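# Clamp a rod with locking pliers and lift it

## Task

Turn the end screw of the locking pliers so their jaws suit the rod lying in the slot. Clamp the pliers tightly onto the rod so the rod sits in the notches of the jaws. Raise the rod at least a generous hand width above the bottom of the slot. At the end, one gripper must hold the pliers steady by their handles, with neither pliers nor rod touching anything else. The other gripper must be empty and its arm kept well away from the pliers and the rod.

## Robot and tools

Robot: two six-joint arms with parallel two-finger grippers, named left_arm and right_arm. The names do not refer to image sides. left_arm is mounted on the +y side, with its base near (-0.008, +0.243, +0.133) m. right_arm is near (+0.047, -0.271, +0.133) m. Both bases may be slightly tilted. Any mounting plates, and the frame behind the arms, are fixed obstacles.

Scene frame: the origin is on the table top midway between the arms. +x points out over the table and +z points up. Each result reports a gripper pose as end_effector_position (metres) and end_effector_quat_wxyz in this frame. That position is the pinch point between the finger pads, roughly 1 cm behind the fingertips. It can be slightly off, more so at long reach. The fingers point along the gripper's +z axis and close along its y axis.

Joint order, for each arm, in every row and every result list: waist, shoulder, elbow, wrist pitch, wrist yaw, wrist roll. After the six joints comes the gripper opening. Wrist roll has its sign flipped compared with the URDF. Ranges in URDF signs: waist -2.618 to 3.054, shoulder 0 to 3.142, elbow 0 to 3.142, wrist pitch -1.571 to 1.571, wrist yaw -1.571 to 1.571, wrist roll -2.094 to 2.094. In your own numbers, wrist roll therefore runs from -2.094 to 2.094 with reversed direction.

execute_actions(actions): a list of actions, run one after another. Each action is a table of up to 15 rows, one row per 1/30 s step. If the table is shorter than 15 rows, its last row repeats until 15 steps are done. Every row has 14 numbers, each between -1 and 1. The first seven are for left_arm: six joint offsets, then the opening. The next seven are the same for right_arm. Joint numbers are scaled offsets measured from the arm's angles at the start of that action, not from the previous row. 1.0 equals 1.202 rad for the waist, 1.258 for the shoulder, 1.238 for the elbow, 2.073 for wrist pitch, and 2.022 for wrist yaw and wrist roll. The opening is absolute: +1 is fully open and -1 is closed. An action is refused for both arms if it would push a joint more than 0.036 rad beyond its range. If the first action of a call fails this check, or any action is malformed, nothing moves. An empty list just returns the current state and images.

move(target, speed, blocking): target is one 14-number row in the same layout. Its joint offsets count from the last reported Joint positions, not from where the arm happens to be. All joints move together along synchronized paths lasting 0.5 to 10 s. speed sets the top speed in rad/s of the joint with the longest travel: 0.01 to 2, default 0.5. Paths do not avoid obstacles or the other arm. With blocking=false, the result comes back after 0.5 s while motion continues. Until the move is reported as finished, use wait or stop before sending anything new. The move: line gives the ending (done, off_target, moving, held, fault), limits=held or limits=none, and the joint on each arm farthest from its target.

wait(seconds): 0 to 10 s; the arms keep their last command. stop(): brakes a running move; braking needs room. zoom_image(camera, region): region is [x0, y0, x1, y1] in pixels, at most 504 by 504. Cameras: cam_head_left, cam_head_right, cam_left_wrist, cam_right_wrist, each 672x504. show_instructions() shows the reference page of the pliers manual. read_manual(section) returns only licence text. finished_scene(scene) ends the current scene, given its number, and cannot be undone.

Result lines: Joint positions and Joint velocities list each arm's six joints (rad, rad/s), then the finger gap (m; 0.094 when fully open). Joint targets shows where the joints are being driven right now. grip_measured is the opening measured on the same scale you command. "joint sent to its limit" means a joint was stopped at its real end. "joint command not followed" means a clearance check altered some targets. FAULT and MOTOR HOT lines warn of stops and overheating.

Motion behaviour: each joint target is kept within a fixed lead of the measured angle. That lead is 0.202 rad for the waist, 0.258 shoulder, 0.238 elbow, 0.573 wrist pitch, and 0.522 for yaw and roll. Targets are also scaled back if the hand would jump more than 70 mm. Large changes therefore take several actions. An arm sent zero offsets may slowly sag. To hold position, command offsets back to the wanted angles.

Gripping: to hold something, command an opening below grip_measured. About 0.03 below gives a firm grip; a smaller gap gives a lighter one. Each finger pad applies roughly 50 to 62 N at most.

Avoid: dropping the pliers or rod, and knocking anything off the table, which fails the task. Also avoid letting the arms collide or press on each other, fast impacts, and pressing far past a contact. Holding loads for long can overheat a motor, and an overheated arm stops or falls. Loose objects may get an occasional brief nudge.

Each tool is called after "Request:" as name(argument=value, ...) on one line, values as JSON.

Reference images:

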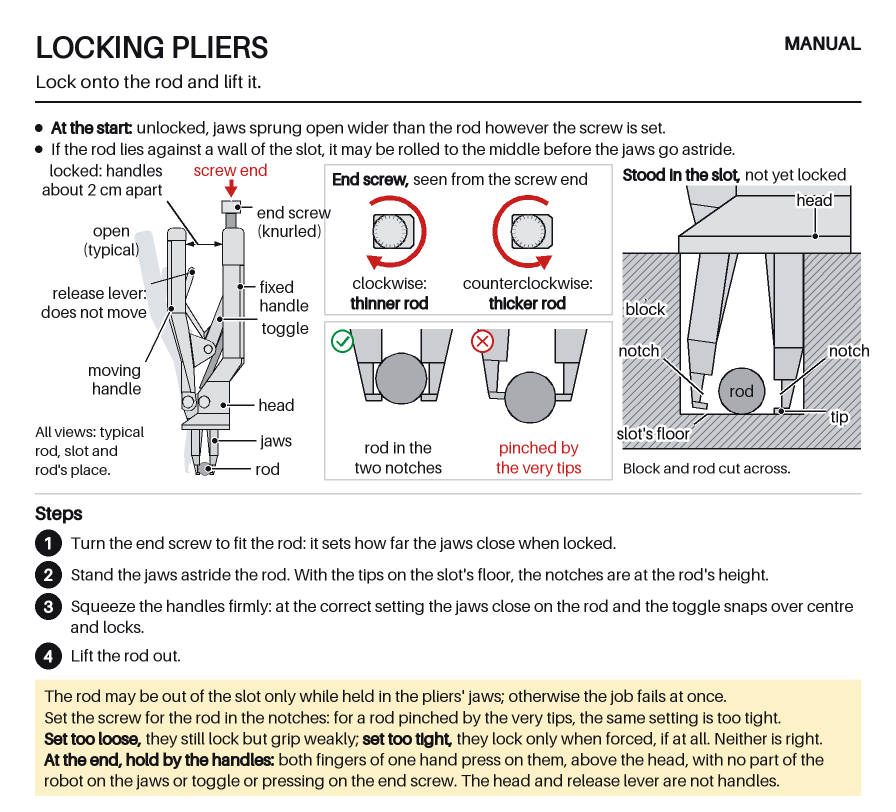

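## Session

I'll start by looking at the current state.

Request:
execute_actions(actions=[])

Scene clock: 0.00 s.
left_arm: end_effector_position=(+0.0697, -0.0415, +0.1467) grip_measured=+1.000 end_effector_quat_wxyz=(-0.014, +0.768, +0.639, -0.023) | right_arm: end_effector_position=(+0.3009, -0.1746, +0.3289) grip_measured=+1.000 end_effector_quat_wxyz=(-0.549, +0.648, -0.493, +0.188)
Joint names: [waist, shoulder, elbow, wrist pitch, wrist yaw, wrist roll]
Joint positions: left_arm=[-1.372  1.8    1.064 -0.863  0.045 -0.472  0.094] | right_arm=[ 0.22   0.568  0.408 -0.231 -0.486  1.46   0.094]
Joint velocities: left_arm=[-0.007 -0.012  0.002  0.081 -0.095 -0.022  0.   ] | right_arm=[-0.002 -0.012 -0.002  0.037 -0.007  0.11   0.   ]
Joint torques (N m, as the arm reports them, + toward a larger Joint positions number): no reading
Motor temperatures (°C, as the motors report them): left_arm=[23 23 21 21 24 23] | right_arm=[21 23 23 22 22 24]
Joint targets: left_arm=[-1.373 1.789 1.073 -0.859 0.049 -0.473] | right_arm=[0.220 0.562 0.411 -0.247 -0.491 1.454]

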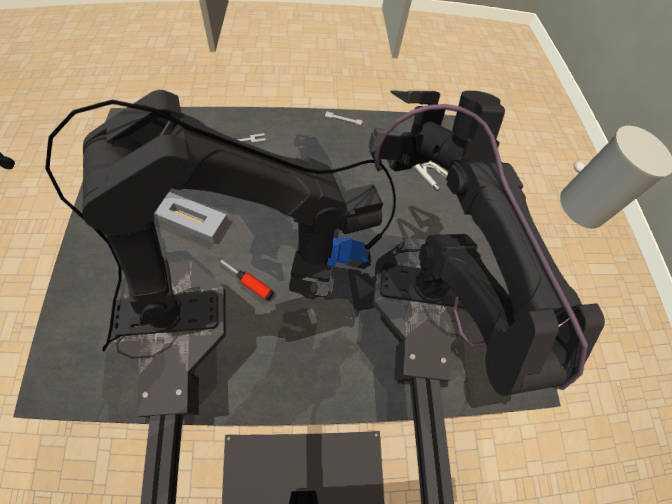

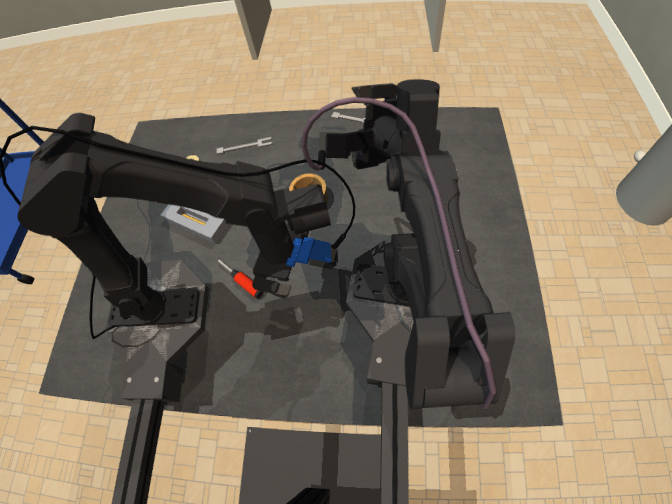

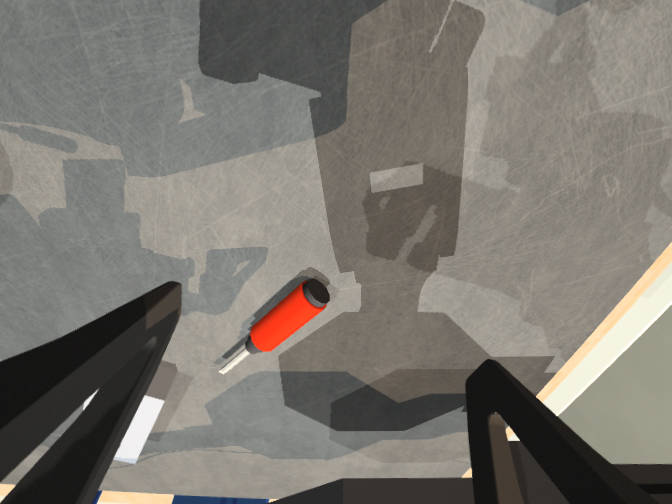

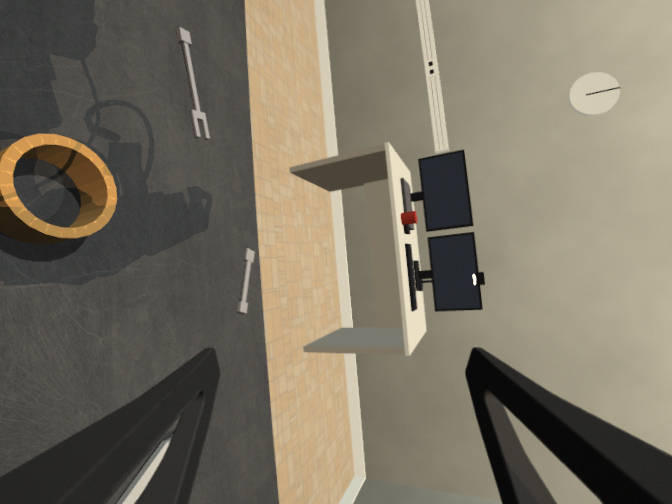

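Request:
zoom_image(camera="cam_head_left", region=[380, 130, 500, 220])

Request:
zoom_image(camera="cam_head_left", region=[140, 170, 260, 260])

Region (380, 130, 500, 220) of cam_head_left's 672x504 image, scaled by 4.200, with more detail than that image has; it fills the top 378 rows of this view, and the rest is white.

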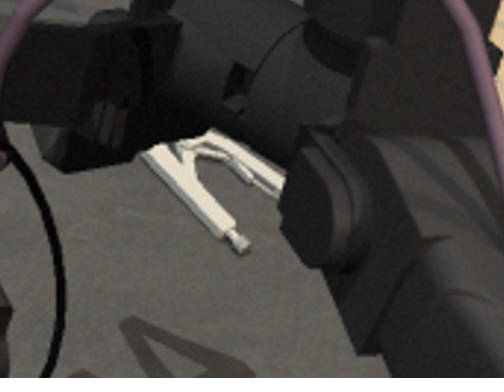

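Region (140, 170, 260, 260) of cam_head_left's 672x504 image, scaled by 4.200, with more detail than that image has; it fills the top 378 rows of this view, and the rest is white.

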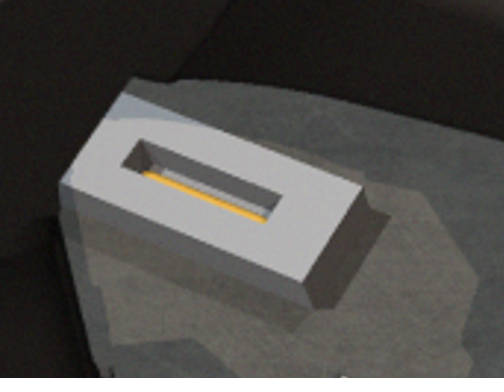

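Request:
move(target=[1.0, -0.5095, -0.5477, 0.3237, -0.0223, 0.2334, 1.0, -0.273, 0.888, 0.450, -0.0646, 0.240, -0.722, 1.0], speed=0.8)

Scene clock: 37.40 s.
left_arm: end_effector_position=(+0.2593, +0.2196, +0.1532) grip_measured=+1.000 end_effector_quat_wxyz=(+0.277, +0.042, +0.960, -0.024) | right_arm: end_effector_position=(+0.4211, -0.3672, +0.1706) grip_measured=+1.000 end_effector_quat_wxyz=(+0.238, +0.120, +0.964, -0.017)
Joint names: [waist, shoulder, elbow, wrist pitch, wrist yaw, wrist roll]
Joint positions: left_arm=[-0.179  1.185  0.391 -0.213  0.004 -0.005  0.094] | right_arm=[-0.101  1.679  0.937 -0.341 -0.01   0.012  0.094]
Joint velocities: left_arm=[-0.007  0.007 -0.012  0.051  0.037 -0.007  0.   ] | right_arm=[-0.002  0.007 -0.007 -0.051 -0.007 -0.022  0.   ]
Joint torques (N m, as the arm reports them, + toward a larger Joint positions number): left_arm=[ 0.69 -5.11  4.43  1.66  0.    0.05] | right_arm=[-0.47 -7.61  8.73  0.85  0.11 -0.11]
Motor temperatures (°C, as the motors report them): left_arm=[23 26 23 21 24 23] | right_arm=[21 23 26 26 22 24]
Joint targets: left_arm=[-0.170 1.159 0.385 -0.192 -0.000 -0.000] | right_arm=[-0.108 1.685 0.965 -0.365 -0.001 -0.000]
move: off_target (left_arm, right_arm); limits=none; left_arm: farthest joint: the shoulder, 0.026 radians from its target (0.641 radians at the start); right_arm: farthest joint: the elbow, 0.028 radians from its target (0.557 radians at the start)
camera_calibration (this result's frames):
cam_left_wrist: T_world_to_cam=[[0.177168, -0.97258, 0.150666, 0.14519], [-0.982743, -0.166552, 0.0804772, 0.308125], [-0.0531767, -0.162324, -0.985304, 0.291797], [0, 0, 0, 1]] pos_world=[0.292602, 0.239894, 0.240837]
cam_right_wrist: T_world_to_cam=[[-0.224612, -0.974293, -0.017399, -0.253891], [-0.974448, 0.224576, 0.00403121, 0.53484], [-0.0000201782, 0.0178599, -0.99984, 0.281638], [0, 0, 0, 1]] pos_world=[0.464153, -0.372507, 0.27502]

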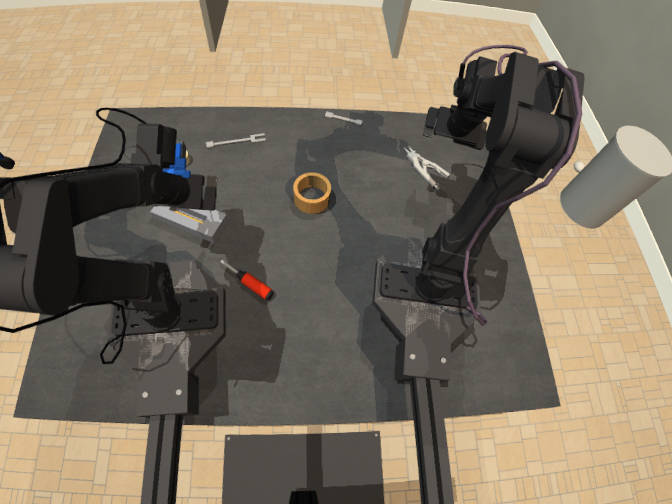

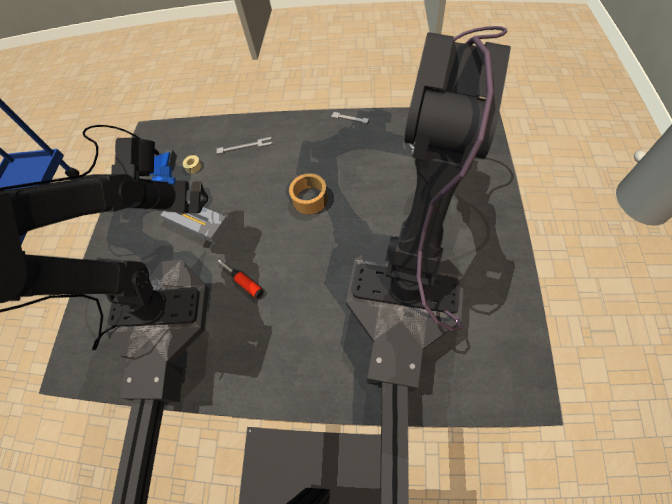

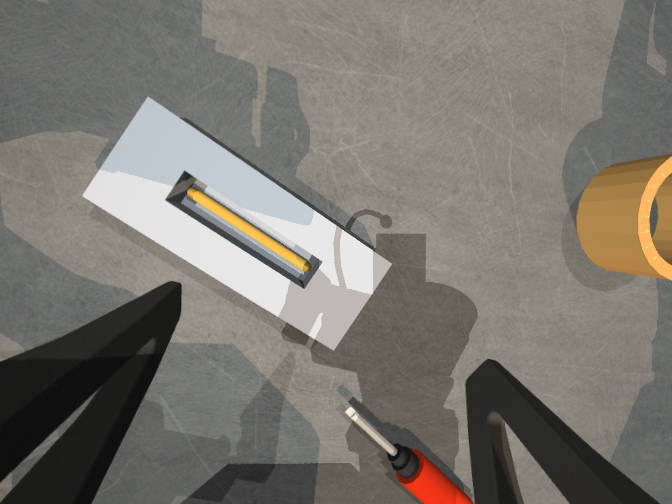

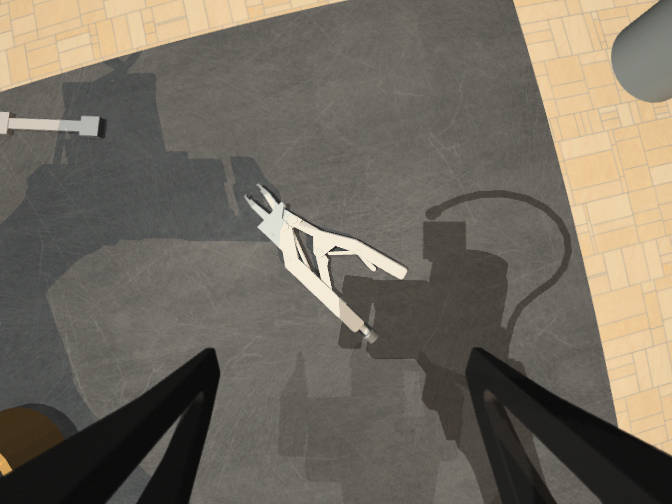

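Request:
zoom_image(camera="cam_right_wrist", region=[230, 170, 420, 360])

Request:
zoom_image(camera="cam_left_wrist", region=[150, 150, 340, 310])

Region (230, 170, 420, 360) of cam_right_wrist's 672x504 image, scaled by 2.653, with more detail than that image has.

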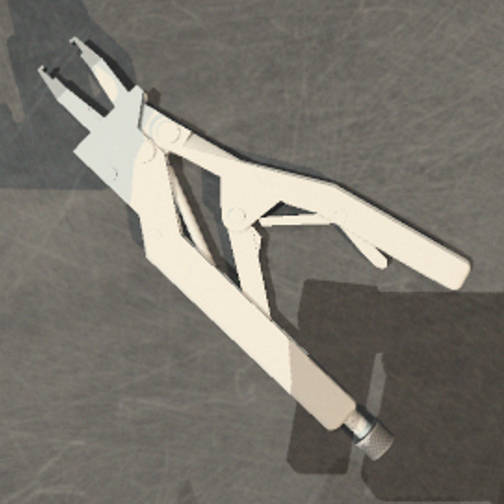

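Region (150, 150, 340, 310) of cam_left_wrist's 672x504 image, scaled by 2.653, with more detail than that image has; it fills the top 424 rows of this view, and the rest is white.

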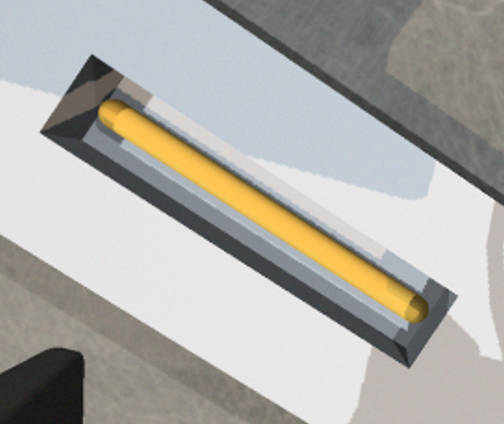

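Request:
zoom_image(camera="cam_head_left", region=[395, 135, 465, 200])

Request:
zoom_image(camera="cam_right_wrist", region=[235, 175, 305, 245])

Request:
zoom_image(camera="cam_right_wrist", region=[330, 290, 400, 360])

Region (395, 135, 465, 200) of cam_head_left's 672x504 image, scaled by 7.200, with more detail than that image has; it fills the top 468 rows of this view, and the rest is white.

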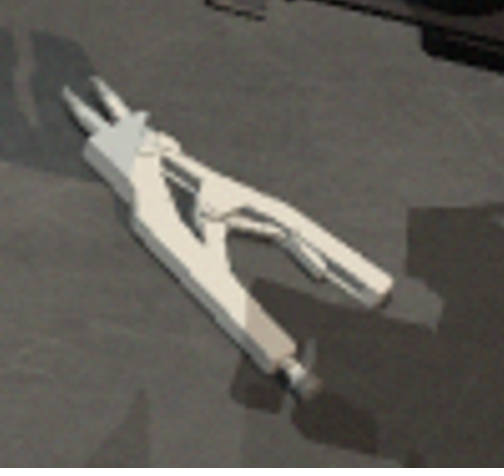

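Region (235, 175, 305, 245) of cam_right_wrist's 672x504 image, scaled by 7.200, with more detail than that image has.

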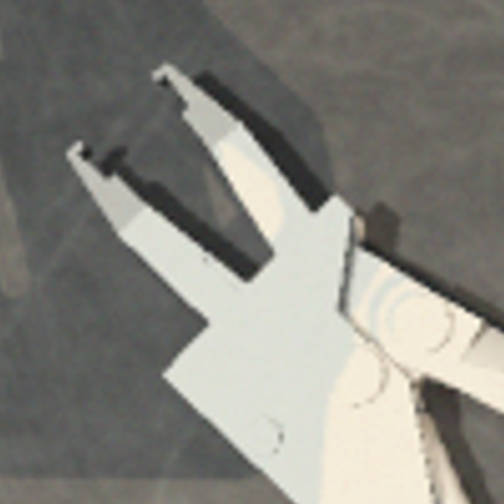

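Region (330, 290, 400, 360) of cam_right_wrist's 672x504 image, scaled by 7.200, with more detail than that image has.

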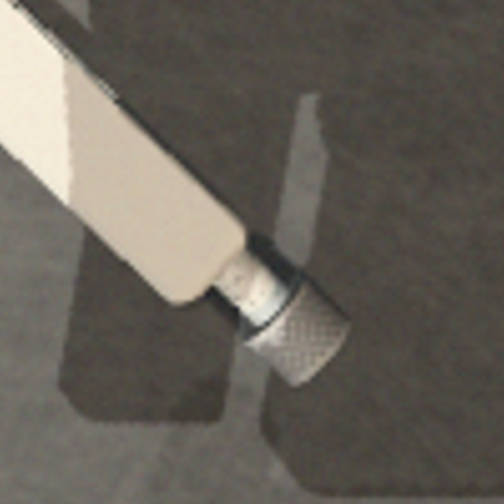

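Request:
move(target=[0.115, -0.0207, -0.005, 0.010, 0, 0, 1.0, 0.0025, 0.4205, 0.324, -0.171, 0.005, -1.0, -0.3], speed=1.0)

Scene clock: 73.30 s.
left_arm: end_effector_position=(+0.2602, +0.2537, +0.1524) grip_measured=+1.000 end_effector_quat_wxyz=(+0.277, -0.019, +0.961, -0.007) | right_arm: end_effector_position=(+0.4175, -0.3638, +0.0640) grip_measured=-0.298 end_effector_quat_wxyz=(-0.007, +0.903, +0.428, +0.016)
Joint names: [waist, shoulder, elbow, wrist pitch, wrist yaw, wrist roll]
Joint positions: left_arm=[-0.052  1.185  0.391 -0.213  0.004 -0.005  0.094] | right_arm=[-0.101  2.196  1.316 -0.667 -0.01  -1.999  0.033]
Joint velocities: left_arm=[-0.002  0.002 -0.012 -0.022  0.007 -0.022  0.   ] | right_arm=[-0.007 -0.012  0.002 -0.007 -0.051  0.037 -0.001]
Joint torques (N m, as the arm reports them, + toward a larger Joint positions number): left_arm=[ 0.82 -5.09  4.36  1.64  0.03  0.02] | right_arm=[  0.46 -10.8    6.98  -0.08   0.11  -0.12]
Motor temperatures (°C, as the motors report them): left_arm=[23 24 23 23 24 23] | right_arm=[21 26 28 24 22 24]
Joint targets: left_arm=[-0.041 1.159 0.385 -0.192 0.004 -0.005] | right_arm=[-0.098 2.208 1.338 -0.695 -0.000 -2.010]
move: off_target (left_arm, right_arm); limits=none; left_arm: farthest joint: the shoulder, 0.026 radians from its target (0.026 radians at the start); right_arm: farthest joint: the wrist pitch, 0.028 radians from its target (0.355 radians at the start)
camera_calibration (this result's frames):
cam_left_wrist: T_world_to_cam=[[0.299669, -0.942218, 0.149748, 0.138856], [-0.953416, -0.29007, 0.0828071, 0.338093], [-0.0345848, -0.167587, -0.98525, 0.29316], [0, 0, 0, 1]] pos_world=[0.290871, 0.278033, 0.240046]
cam_right_wrist: T_world_to_cam=[[-0.785146, 0.619304, -0.00272795, 0.559537], [0.535939, 0.681651, 0.498118, 0.0350664], [0.310346, 0.389633, -0.867105, 0.172214], [0, 0, 0, 1]] pos_world=[0.367079, -0.437527, 0.133387]

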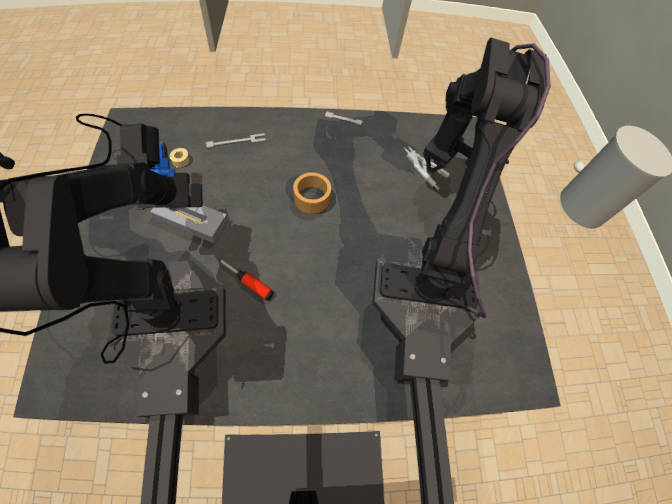

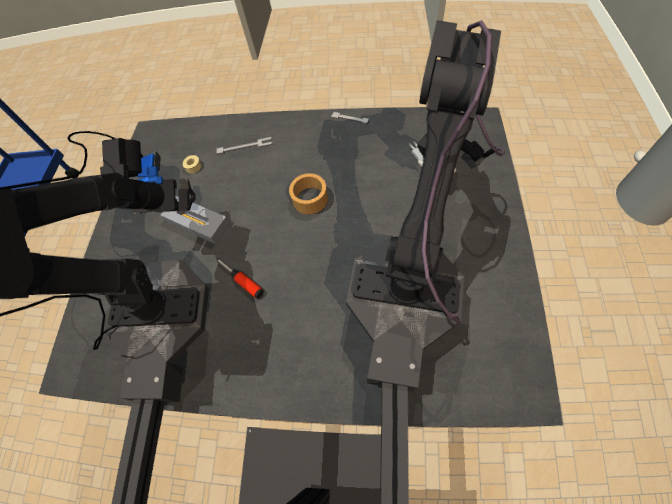

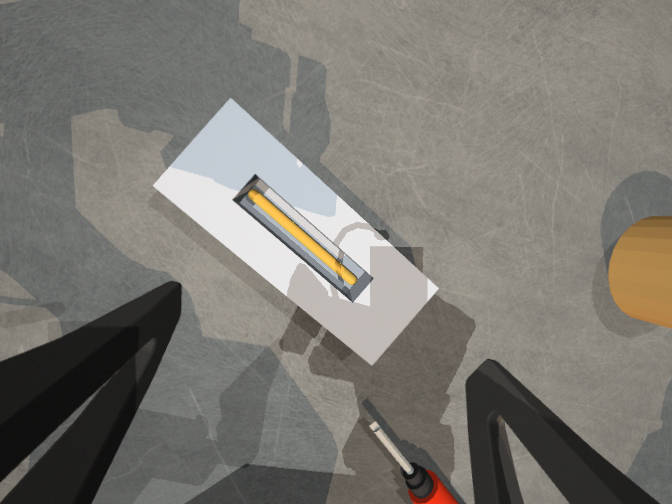

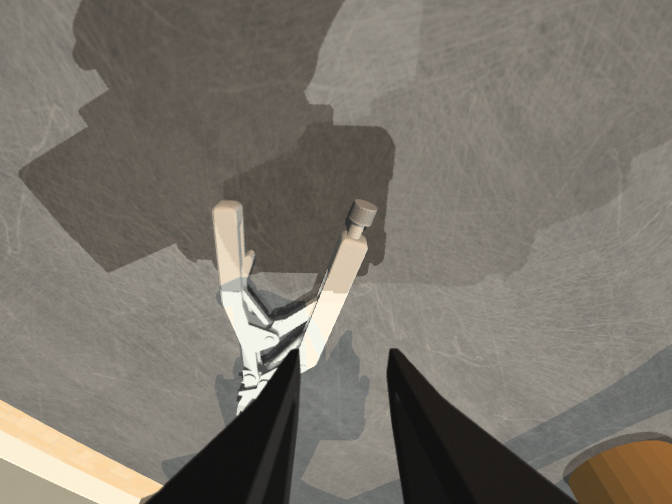

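Request:
zoom_image(camera="cam_left_wrist", region=[220, 160, 390, 320])

Request:
zoom_image(camera="cam_right_wrist", region=[190, 180, 430, 420])

Region (220, 160, 390, 320) of cam_left_wrist's 672x504 image, scaled by 2.965, with more detail than that image has; it fills the top 474 rows of this view, and the rest is white.

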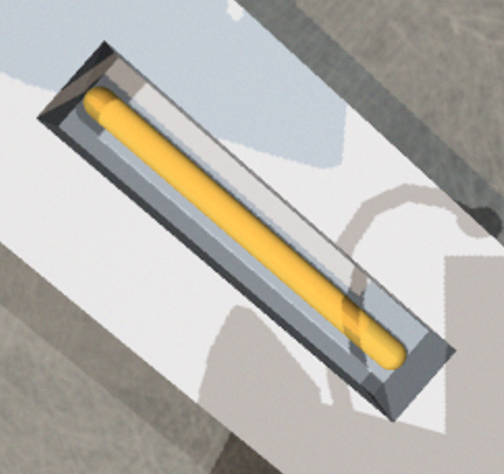

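Region (190, 180, 430, 420) of cam_right_wrist's 672x504 image, scaled by 2.100, with more detail than that image has.

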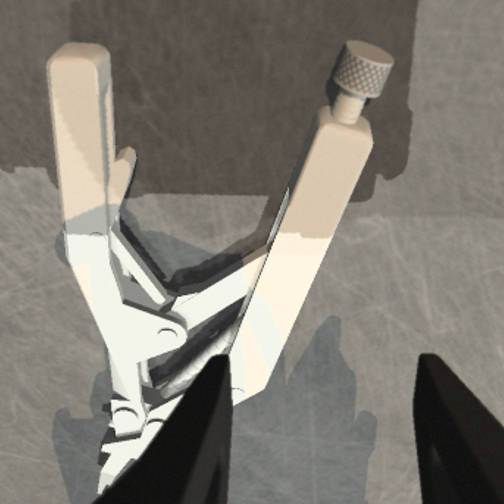

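Request:
move(target=[0.009, -0.0207, -0.005, 0.010, 0, 0, 1.0, -0.0175, 0.0779, -0.017, 0.0478, 0.005, -0.054, -0.3], speed=0.2)

Scene clock: 99.87 s.
left_arm: end_effector_position=(+0.2602, +0.2537, +0.1524) grip_measured=+1.000 end_effector_quat_wxyz=(+0.277, -0.019, +0.961, -0.007) | right_arm: end_effector_position=(+0.4210, -0.3691, +0.0325) grip_measured=-0.298 end_effector_quat_wxyz=(-0.007, +0.923, +0.384, +0.017)
Joint names: [waist, shoulder, elbow, wrist pitch, wrist yaw, wrist roll]
Joint positions: left_arm=[-0.052  1.185  0.391 -0.213  0.004 -0.005  0.094] | right_arm=[-0.114  2.283  1.316 -0.577 -0.01  -2.084  0.033]
Joint velocities: left_arm=[-0.002 -0.002 -0.007  0.007  0.007 -0.007  0.   ] | right_arm=[-0.007  0.002 -0.012  0.037  0.007  0.11   0.001]
Joint torques (N m, as the arm reports them, + toward a larger Joint positions number): left_arm=[ 0.83 -5.09  4.36  1.64  0.03  0.02] | right_arm=[ -0.48 -11.39   3.03   0.3    0.11  -0.12]
Motor temperatures (°C, as the motors report them): left_arm=[23 24 23 24 24 23] | right_arm=[21 28 27 24 22 24]
Joint targets: left_arm=[-0.041 1.159 0.385 -0.192 0.004 -0.005] | right_arm=[-0.122 2.294 1.295 -0.568 -0.000 -2.095]
joint sent to its limit (right arm) — the command would take the wrist roll past its lower limit, so that joint was sent only as far as its limit.
move: off_target (left_arm, right_arm); limits=none; left_arm: farthest joint: the shoulder, 0.026 radians from its target (0.026 radians at the start); right_arm: farthest joint: the wrist roll, 0.024 radians from its target (0.109 radians at the start)
camera_calibration (this result's frames):
cam_left_wrist: T_world_to_cam=[[0.299669, -0.942218, 0.149748, 0.138856], [-0.953416, -0.29007, 0.0828071, 0.338093], [-0.0345848, -0.167587, -0.98525, 0.29316], [0, 0, 0, 1]] pos_world=[0.290871, 0.278033, 0.240046]
cam_right_wrist: T_world_to_cam=[[-0.721016, 0.692915, -0.00218299, 0.565603], [0.599592, 0.625481, 0.499262, 0.00490082], [0.347312, 0.358667, -0.866448, 0.118867], [0, 0, 0, 1]] pos_world=[0.363587, -0.437614, 0.10178]

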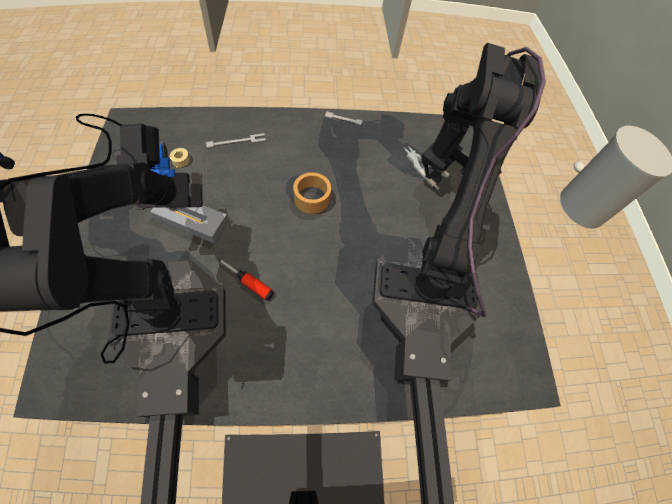

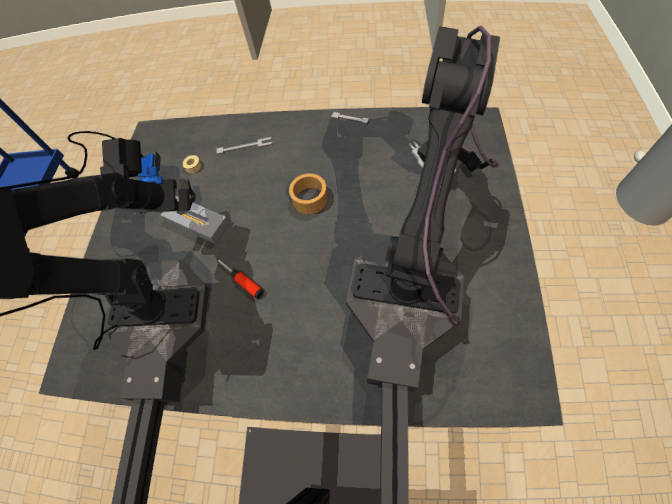

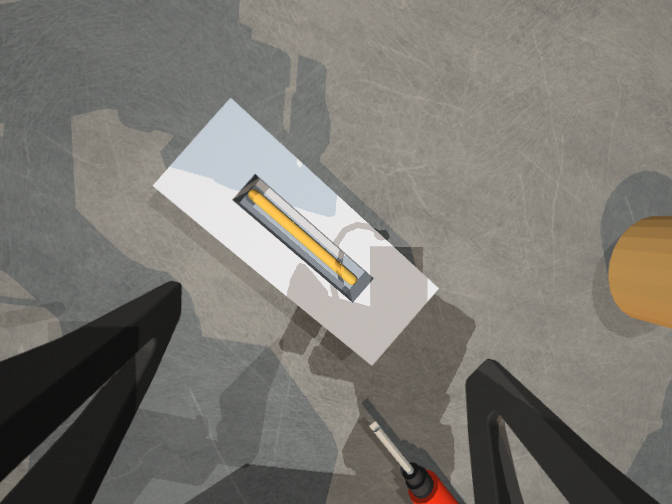

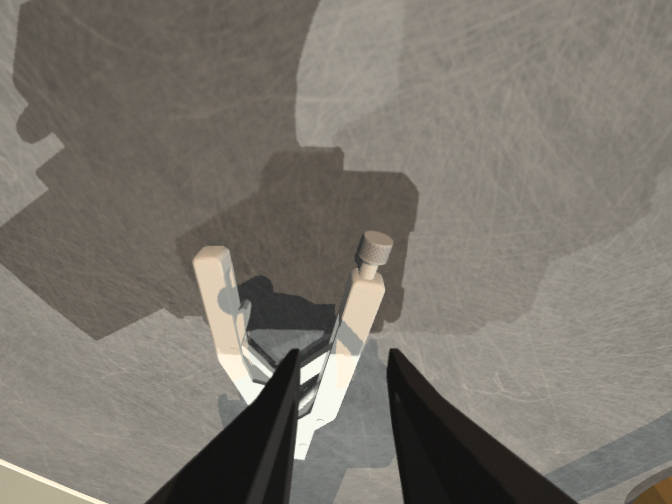

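Request:
move(target=[0.009, -0.0207, -0.005, 0.010, 0, 0, 1.0, 0, 0.0421, 0, 0.002, 0, -0.005, -0.3], speed=0.08)

Scene clock: 115.07 s.
left_arm: end_effector_position=(+0.2602, +0.2537, +0.1524) grip_measured=+1.000 end_effector_quat_wxyz=(+0.277, -0.019, +0.961, -0.007) | right_arm: end_effector_position=(+0.4126, -0.3664, +0.0183) grip_measured=-0.298 end_effector_quat_wxyz=(-0.019, +0.923, +0.384, +0.002)
Joint names: [waist, shoulder, elbow, wrist pitch, wrist yaw, wrist roll]
Joint positions: left_arm=[-0.052  1.185  0.391 -0.213  0.004 -0.005  0.094] | right_arm=[-0.114  2.323  1.316 -0.576 -0.01  -2.084  0.033]
Joint velocities: left_arm=[ 0.007 -0.007 -0.007 -0.037  0.051  0.037  0.   ] | right_arm=[-0.017 -0.007 -0.007  0.007  0.066  0.007  0.001]
Joint torques (N m, as the arm reports them, + toward a larger Joint positions number): left_arm=[ 0.84 -5.1   4.36  1.64  0.04  0.03] | right_arm=[  0.25 -11.1    4.48   0.17   0.    -0.1 ]
Motor temperatures (°C, as the motors report them): left_arm=[23 24 23 24 24 23] | right_arm=[21 29 26 24 22 24]
Joint targets: left_arm=[-0.041 1.159 0.385 -0.192 0.004 -0.005] | right_arm=[-0.114 2.337 1.316 -0.573 -0.010 -2.094]
move: off_target (left_arm); limits=none; left_arm: farthest joint: the shoulder, 0.026 radians from its target (0.026 radians at the start); right_arm: farthest joint: the shoulder, 0.013 radians from its target (0.053 radians at the start)
camera_calibration (this result's frames):
cam_left_wrist: T_world_to_cam=[[0.299669, -0.942218, 0.149748, 0.138856], [-0.953416, -0.29007, 0.0828071, 0.338093], [-0.0345848, -0.167587, -0.98525, 0.29316], [0, 0, 0, 1]] pos_world=[0.290871, 0.278033, 0.240046]
cam_right_wrist: T_world_to_cam=[[-0.72077, 0.692433, 0.0320414, 0.556784], [0.61773, 0.620665, 0.482891, 0.00642722], [0.314483, 0.367846, -0.875094, 0.125602], [0, 0, 0, 1]] pos_world=[0.357844, -0.435727, 0.0889697]

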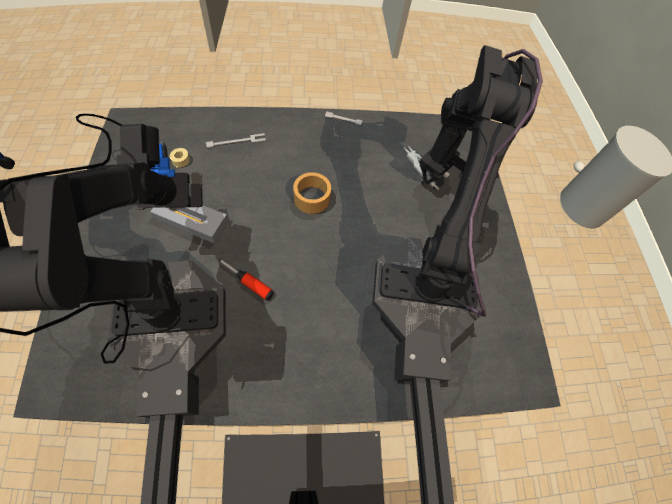

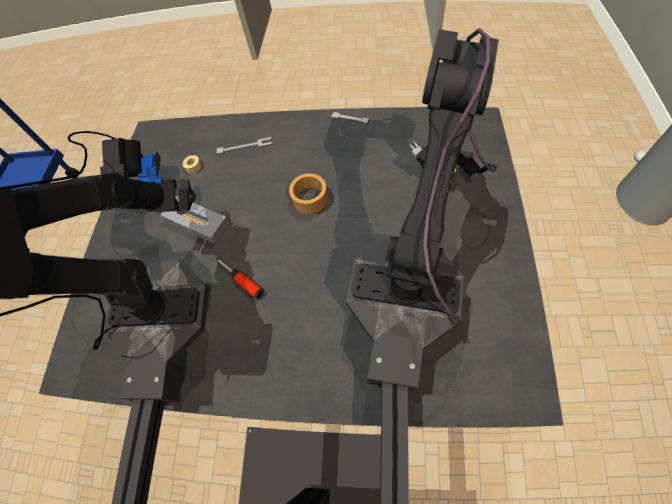

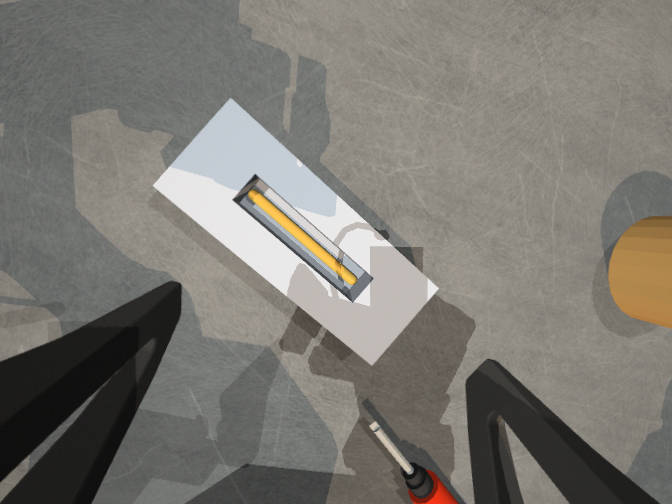

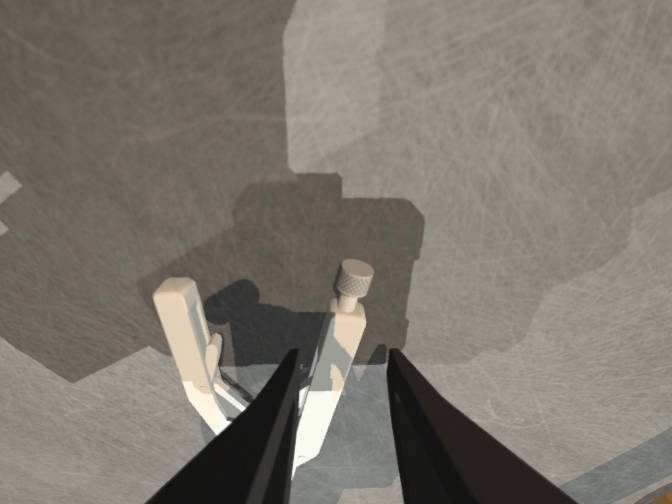

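Request:
move(target=[0.009, -0.0207, -0.005, 0.010, 0, 0, 1.0, 0, 0.0245, 0, 0.0198, 0, -0.005, -0.3], speed=0.06)

Request:
zoom_image(camera="cam_right_wrist", region=[230, 250, 450, 470])

Scene clock: 124.03 s.
left_arm: end_effector_position=(+0.2602, +0.2537, +0.1524) grip_measured=+1.000 end_effector_quat_wxyz=(+0.277, -0.019, +0.961, -0.007) | right_arm: end_effector_position=(+0.4164, -0.3674, +0.0121) grip_measured=-0.298 end_effector_quat_wxyz=(-0.014, +0.923, +0.384, +0.008)
Joint names: [waist, shoulder, elbow, wrist pitch, wrist yaw, wrist roll]
Joint positions: left_arm=[-0.052  1.185  0.391 -0.213  0.004 -0.005  0.094] | right_arm=[-0.114  2.34   1.316 -0.544 -0.01  -2.084  0.033]
Joint velocities: left_arm=[ 0.017 -0.002  0.002  0.081  0.007 -0.022  0.   ] | right_arm=[ 0.002 -0.017 -0.012 -0.037 -0.007  0.081  0.001]
Joint torques (N m, as the arm reports them, + toward a larger Joint positions number): left_arm=[ 0.83 -5.1   4.36  1.64  0.04  0.02] | right_arm=[  0.25 -11.36   4.48   0.26   0.    -0.11]
Motor temperatures (°C, as the motors report them): left_arm=[23 24 23 24 24 23] | right_arm=[21 29 26 23 22 24]
Joint targets: left_arm=[-0.041 1.159 0.385 -0.192 0.004 -0.005] | right_arm=[-0.114 2.353 1.316 -0.535 -0.010 -2.094]
move: off_target (left_arm); limits=none; left_arm: farthest joint: the shoulder, 0.026 radians from its target (0.026 radians at the start); right_arm: farthest joint: the shoulder, 0.014 radians from its target (0.031 radians at the start)
camera_calibration (this result's frames):
cam_left_wrist: T_world_to_cam=[[0.299669, -0.942218, 0.149748, 0.138856], [-0.953416, -0.29007, 0.0828071, 0.338093], [-0.0345848, -0.167587, -0.98525, 0.29316], [0, 0, 0, 1]] pos_world=[0.290871, 0.278033, 0.240046]
cam_right_wrist: T_world_to_cam=[[-0.720915, 0.692764, 0.0189621, 0.560694], [0.61096, 0.622396, 0.489236, 0.011048], [0.327123, 0.364282, -0.871946, 0.11265], [0, 0, 0, 1]] pos_world=[0.360613, -0.436342, 0.0821874]

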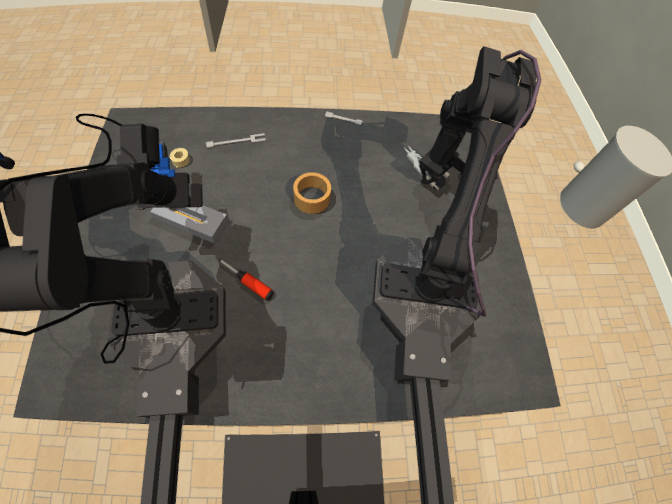

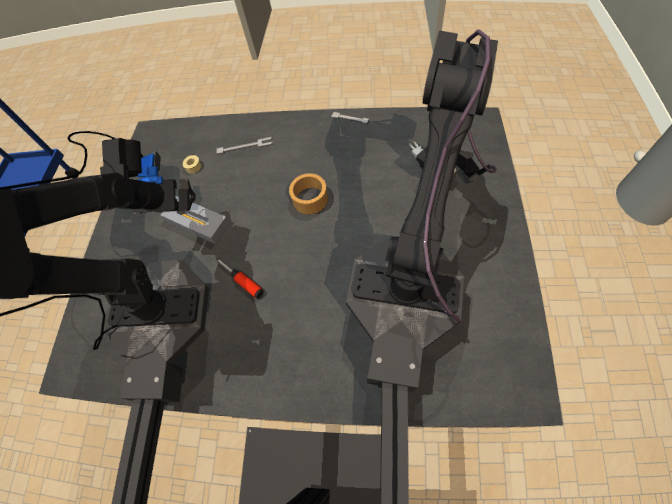

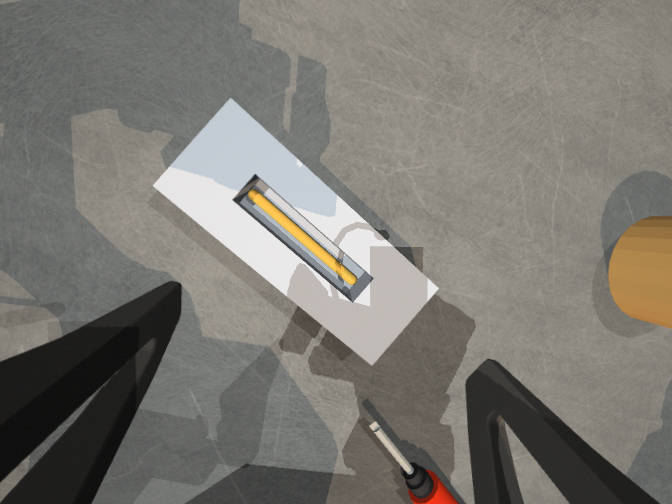

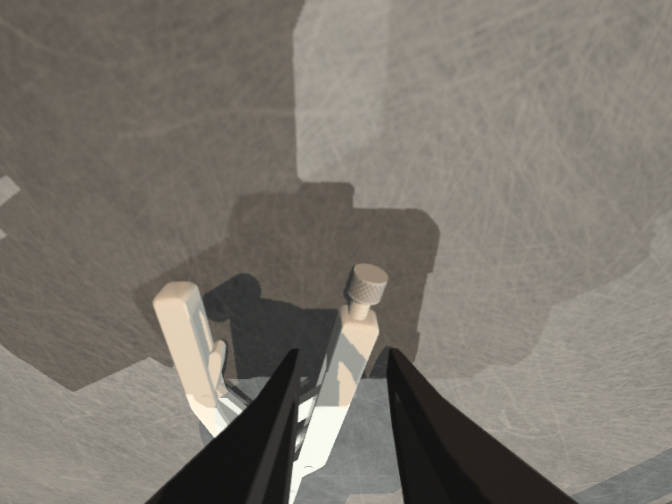

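Region (230, 250, 450, 470) of cam_right_wrist's 672x504 image, scaled by 2.291, with more detail than that image has.

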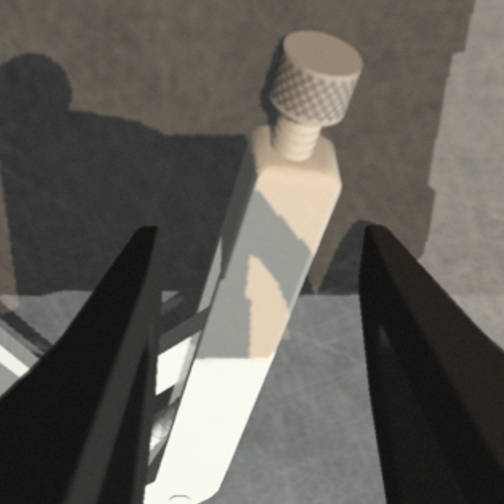

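Request:
move(target=[0.009, -0.0207, -0.005, 0.010, 0, 0, 1.0, -0.020, 0.0145, 0, 0.0, 0, -0.005, -0.3], speed=0.05)

Request:
zoom_image(camera="cam_right_wrist", region=[230, 250, 450, 470])

Scene clock: 142.03 s.
left_arm: end_effector_position=(+0.2602, +0.2537, +0.1524) grip_measured=+1.000 end_effector_quat_wxyz=(+0.277, -0.019, +0.961, -0.007) | right_arm: end_effector_position=(+0.4148, -0.3734, +0.0119) grip_measured=-0.298 end_effector_quat_wxyz=(-0.014, +0.926, +0.376, +0.008)
Joint names: [waist, shoulder, elbow, wrist pitch, wrist yaw, wrist roll]
Joint positions: left_arm=[-0.052  1.185  0.391 -0.213  0.004 -0.005  0.094] | right_arm=[-0.13   2.34   1.316 -0.544 -0.01  -2.084  0.033]
Joint velocities: left_arm=[-0.002 -0.002 -0.007  0.007 -0.022  0.022  0.   ] | right_arm=[-0.027 -0.012 -0.007 -0.066 -0.037  0.051  0.001]
Joint torques (N m, as the arm reports them, + toward a larger Joint positions number): left_arm=[ 0.82 -5.09  4.36  1.64  0.04  0.02] | right_arm=[ -0.44 -10.83   4.45   0.16  -0.02  -0.11]
Motor temperatures (°C, as the motors report them): left_arm=[23 24 23 25 24 23] | right_arm=[21 30 25 23 22 24]
Joint targets: left_arm=[-0.041 1.159 0.385 -0.192 0.004 -0.005] | right_arm=[-0.138 2.358 1.316 -0.544 -0.010 -2.094]
move: off_target (left_arm); limits=none; left_arm: farthest joint: the shoulder, 0.026 radians from its target (0.026 radians at the start); right_arm: farthest joint: the shoulder, 0.018 radians from its target (0.018 radians at the start)
camera_calibration (this result's frames):
cam_left_wrist: T_world_to_cam=[[0.299669, -0.942218, 0.149748, 0.138856], [-0.953416, -0.29007, 0.0828071, 0.338093], [-0.0345848, -0.167587, -0.98525, 0.29316], [0, 0, 0, 1]] pos_world=[0.290871, 0.278033, 0.240046]
cam_right_wrist: T_world_to_cam=[[-0.709452, 0.704501, 0.0188775, 0.56339], [0.621092, 0.612349, 0.489156, 0.00791026], [0.333051, 0.358757, -0.871992, 0.110742], [0, 0, 0, 1]] pos_world=[0.357903, -0.441482, 0.082061]

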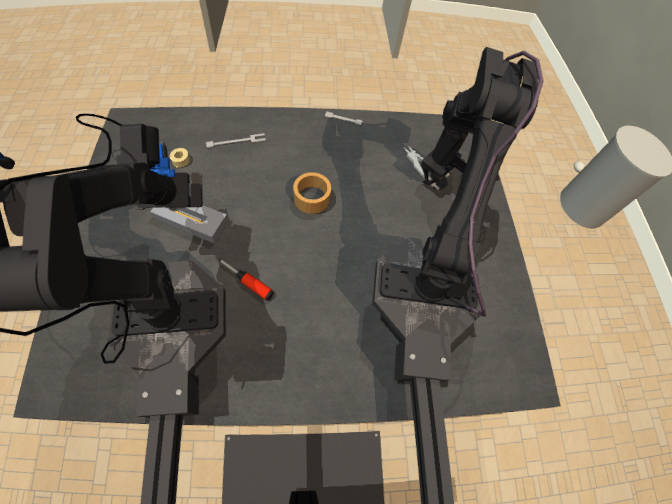

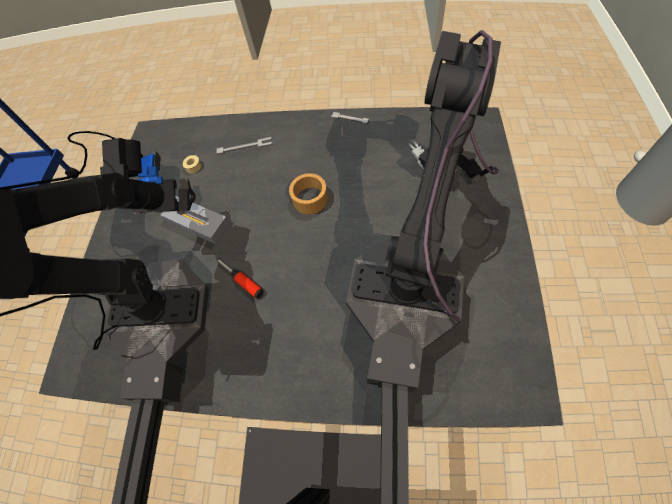

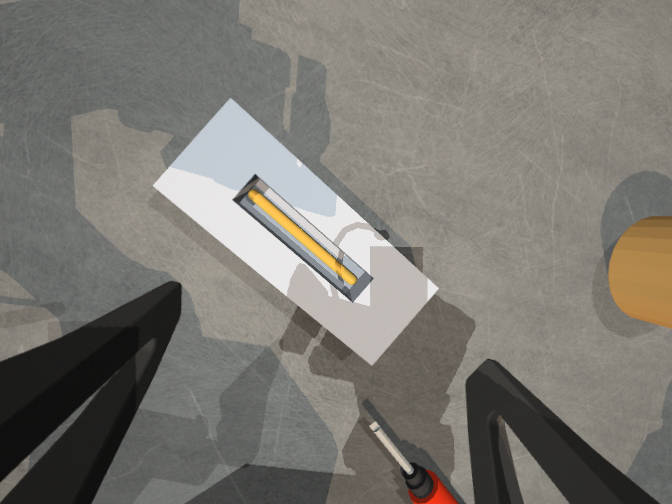

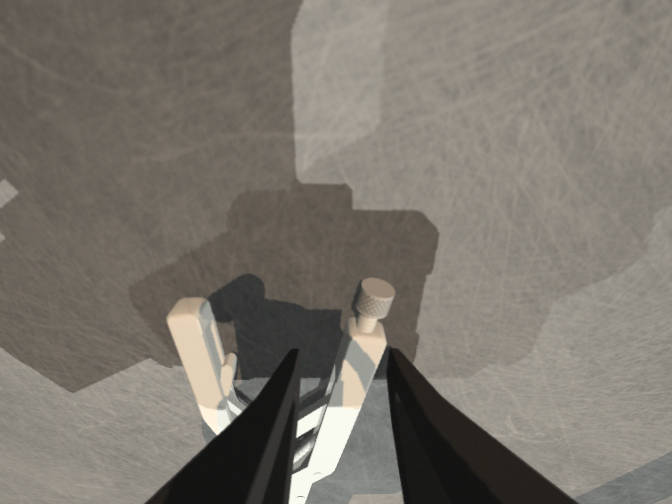

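Region (230, 250, 450, 470) of cam_right_wrist's 672x504 image, scaled by 2.291, with more detail than that image has.

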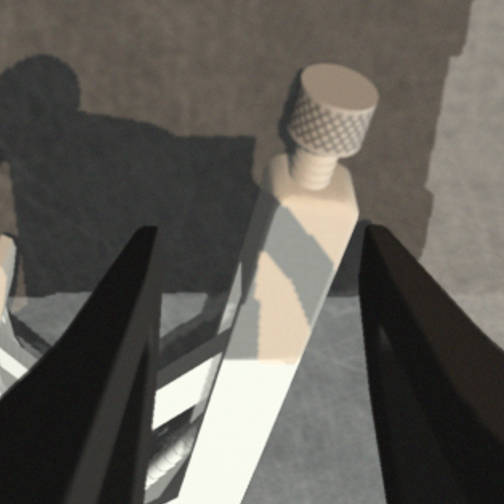

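Request:
zoom_image(camera="cam_head_left", region=[400, 140, 470, 200])

Region (400, 140, 470, 200) of cam_head_left's 672x504 image, scaled by 7.200, with more detail than that image has; it fills the top 432 rows of this view, and the rest is white.

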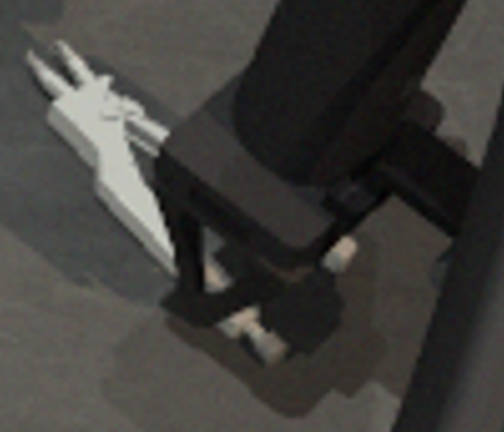

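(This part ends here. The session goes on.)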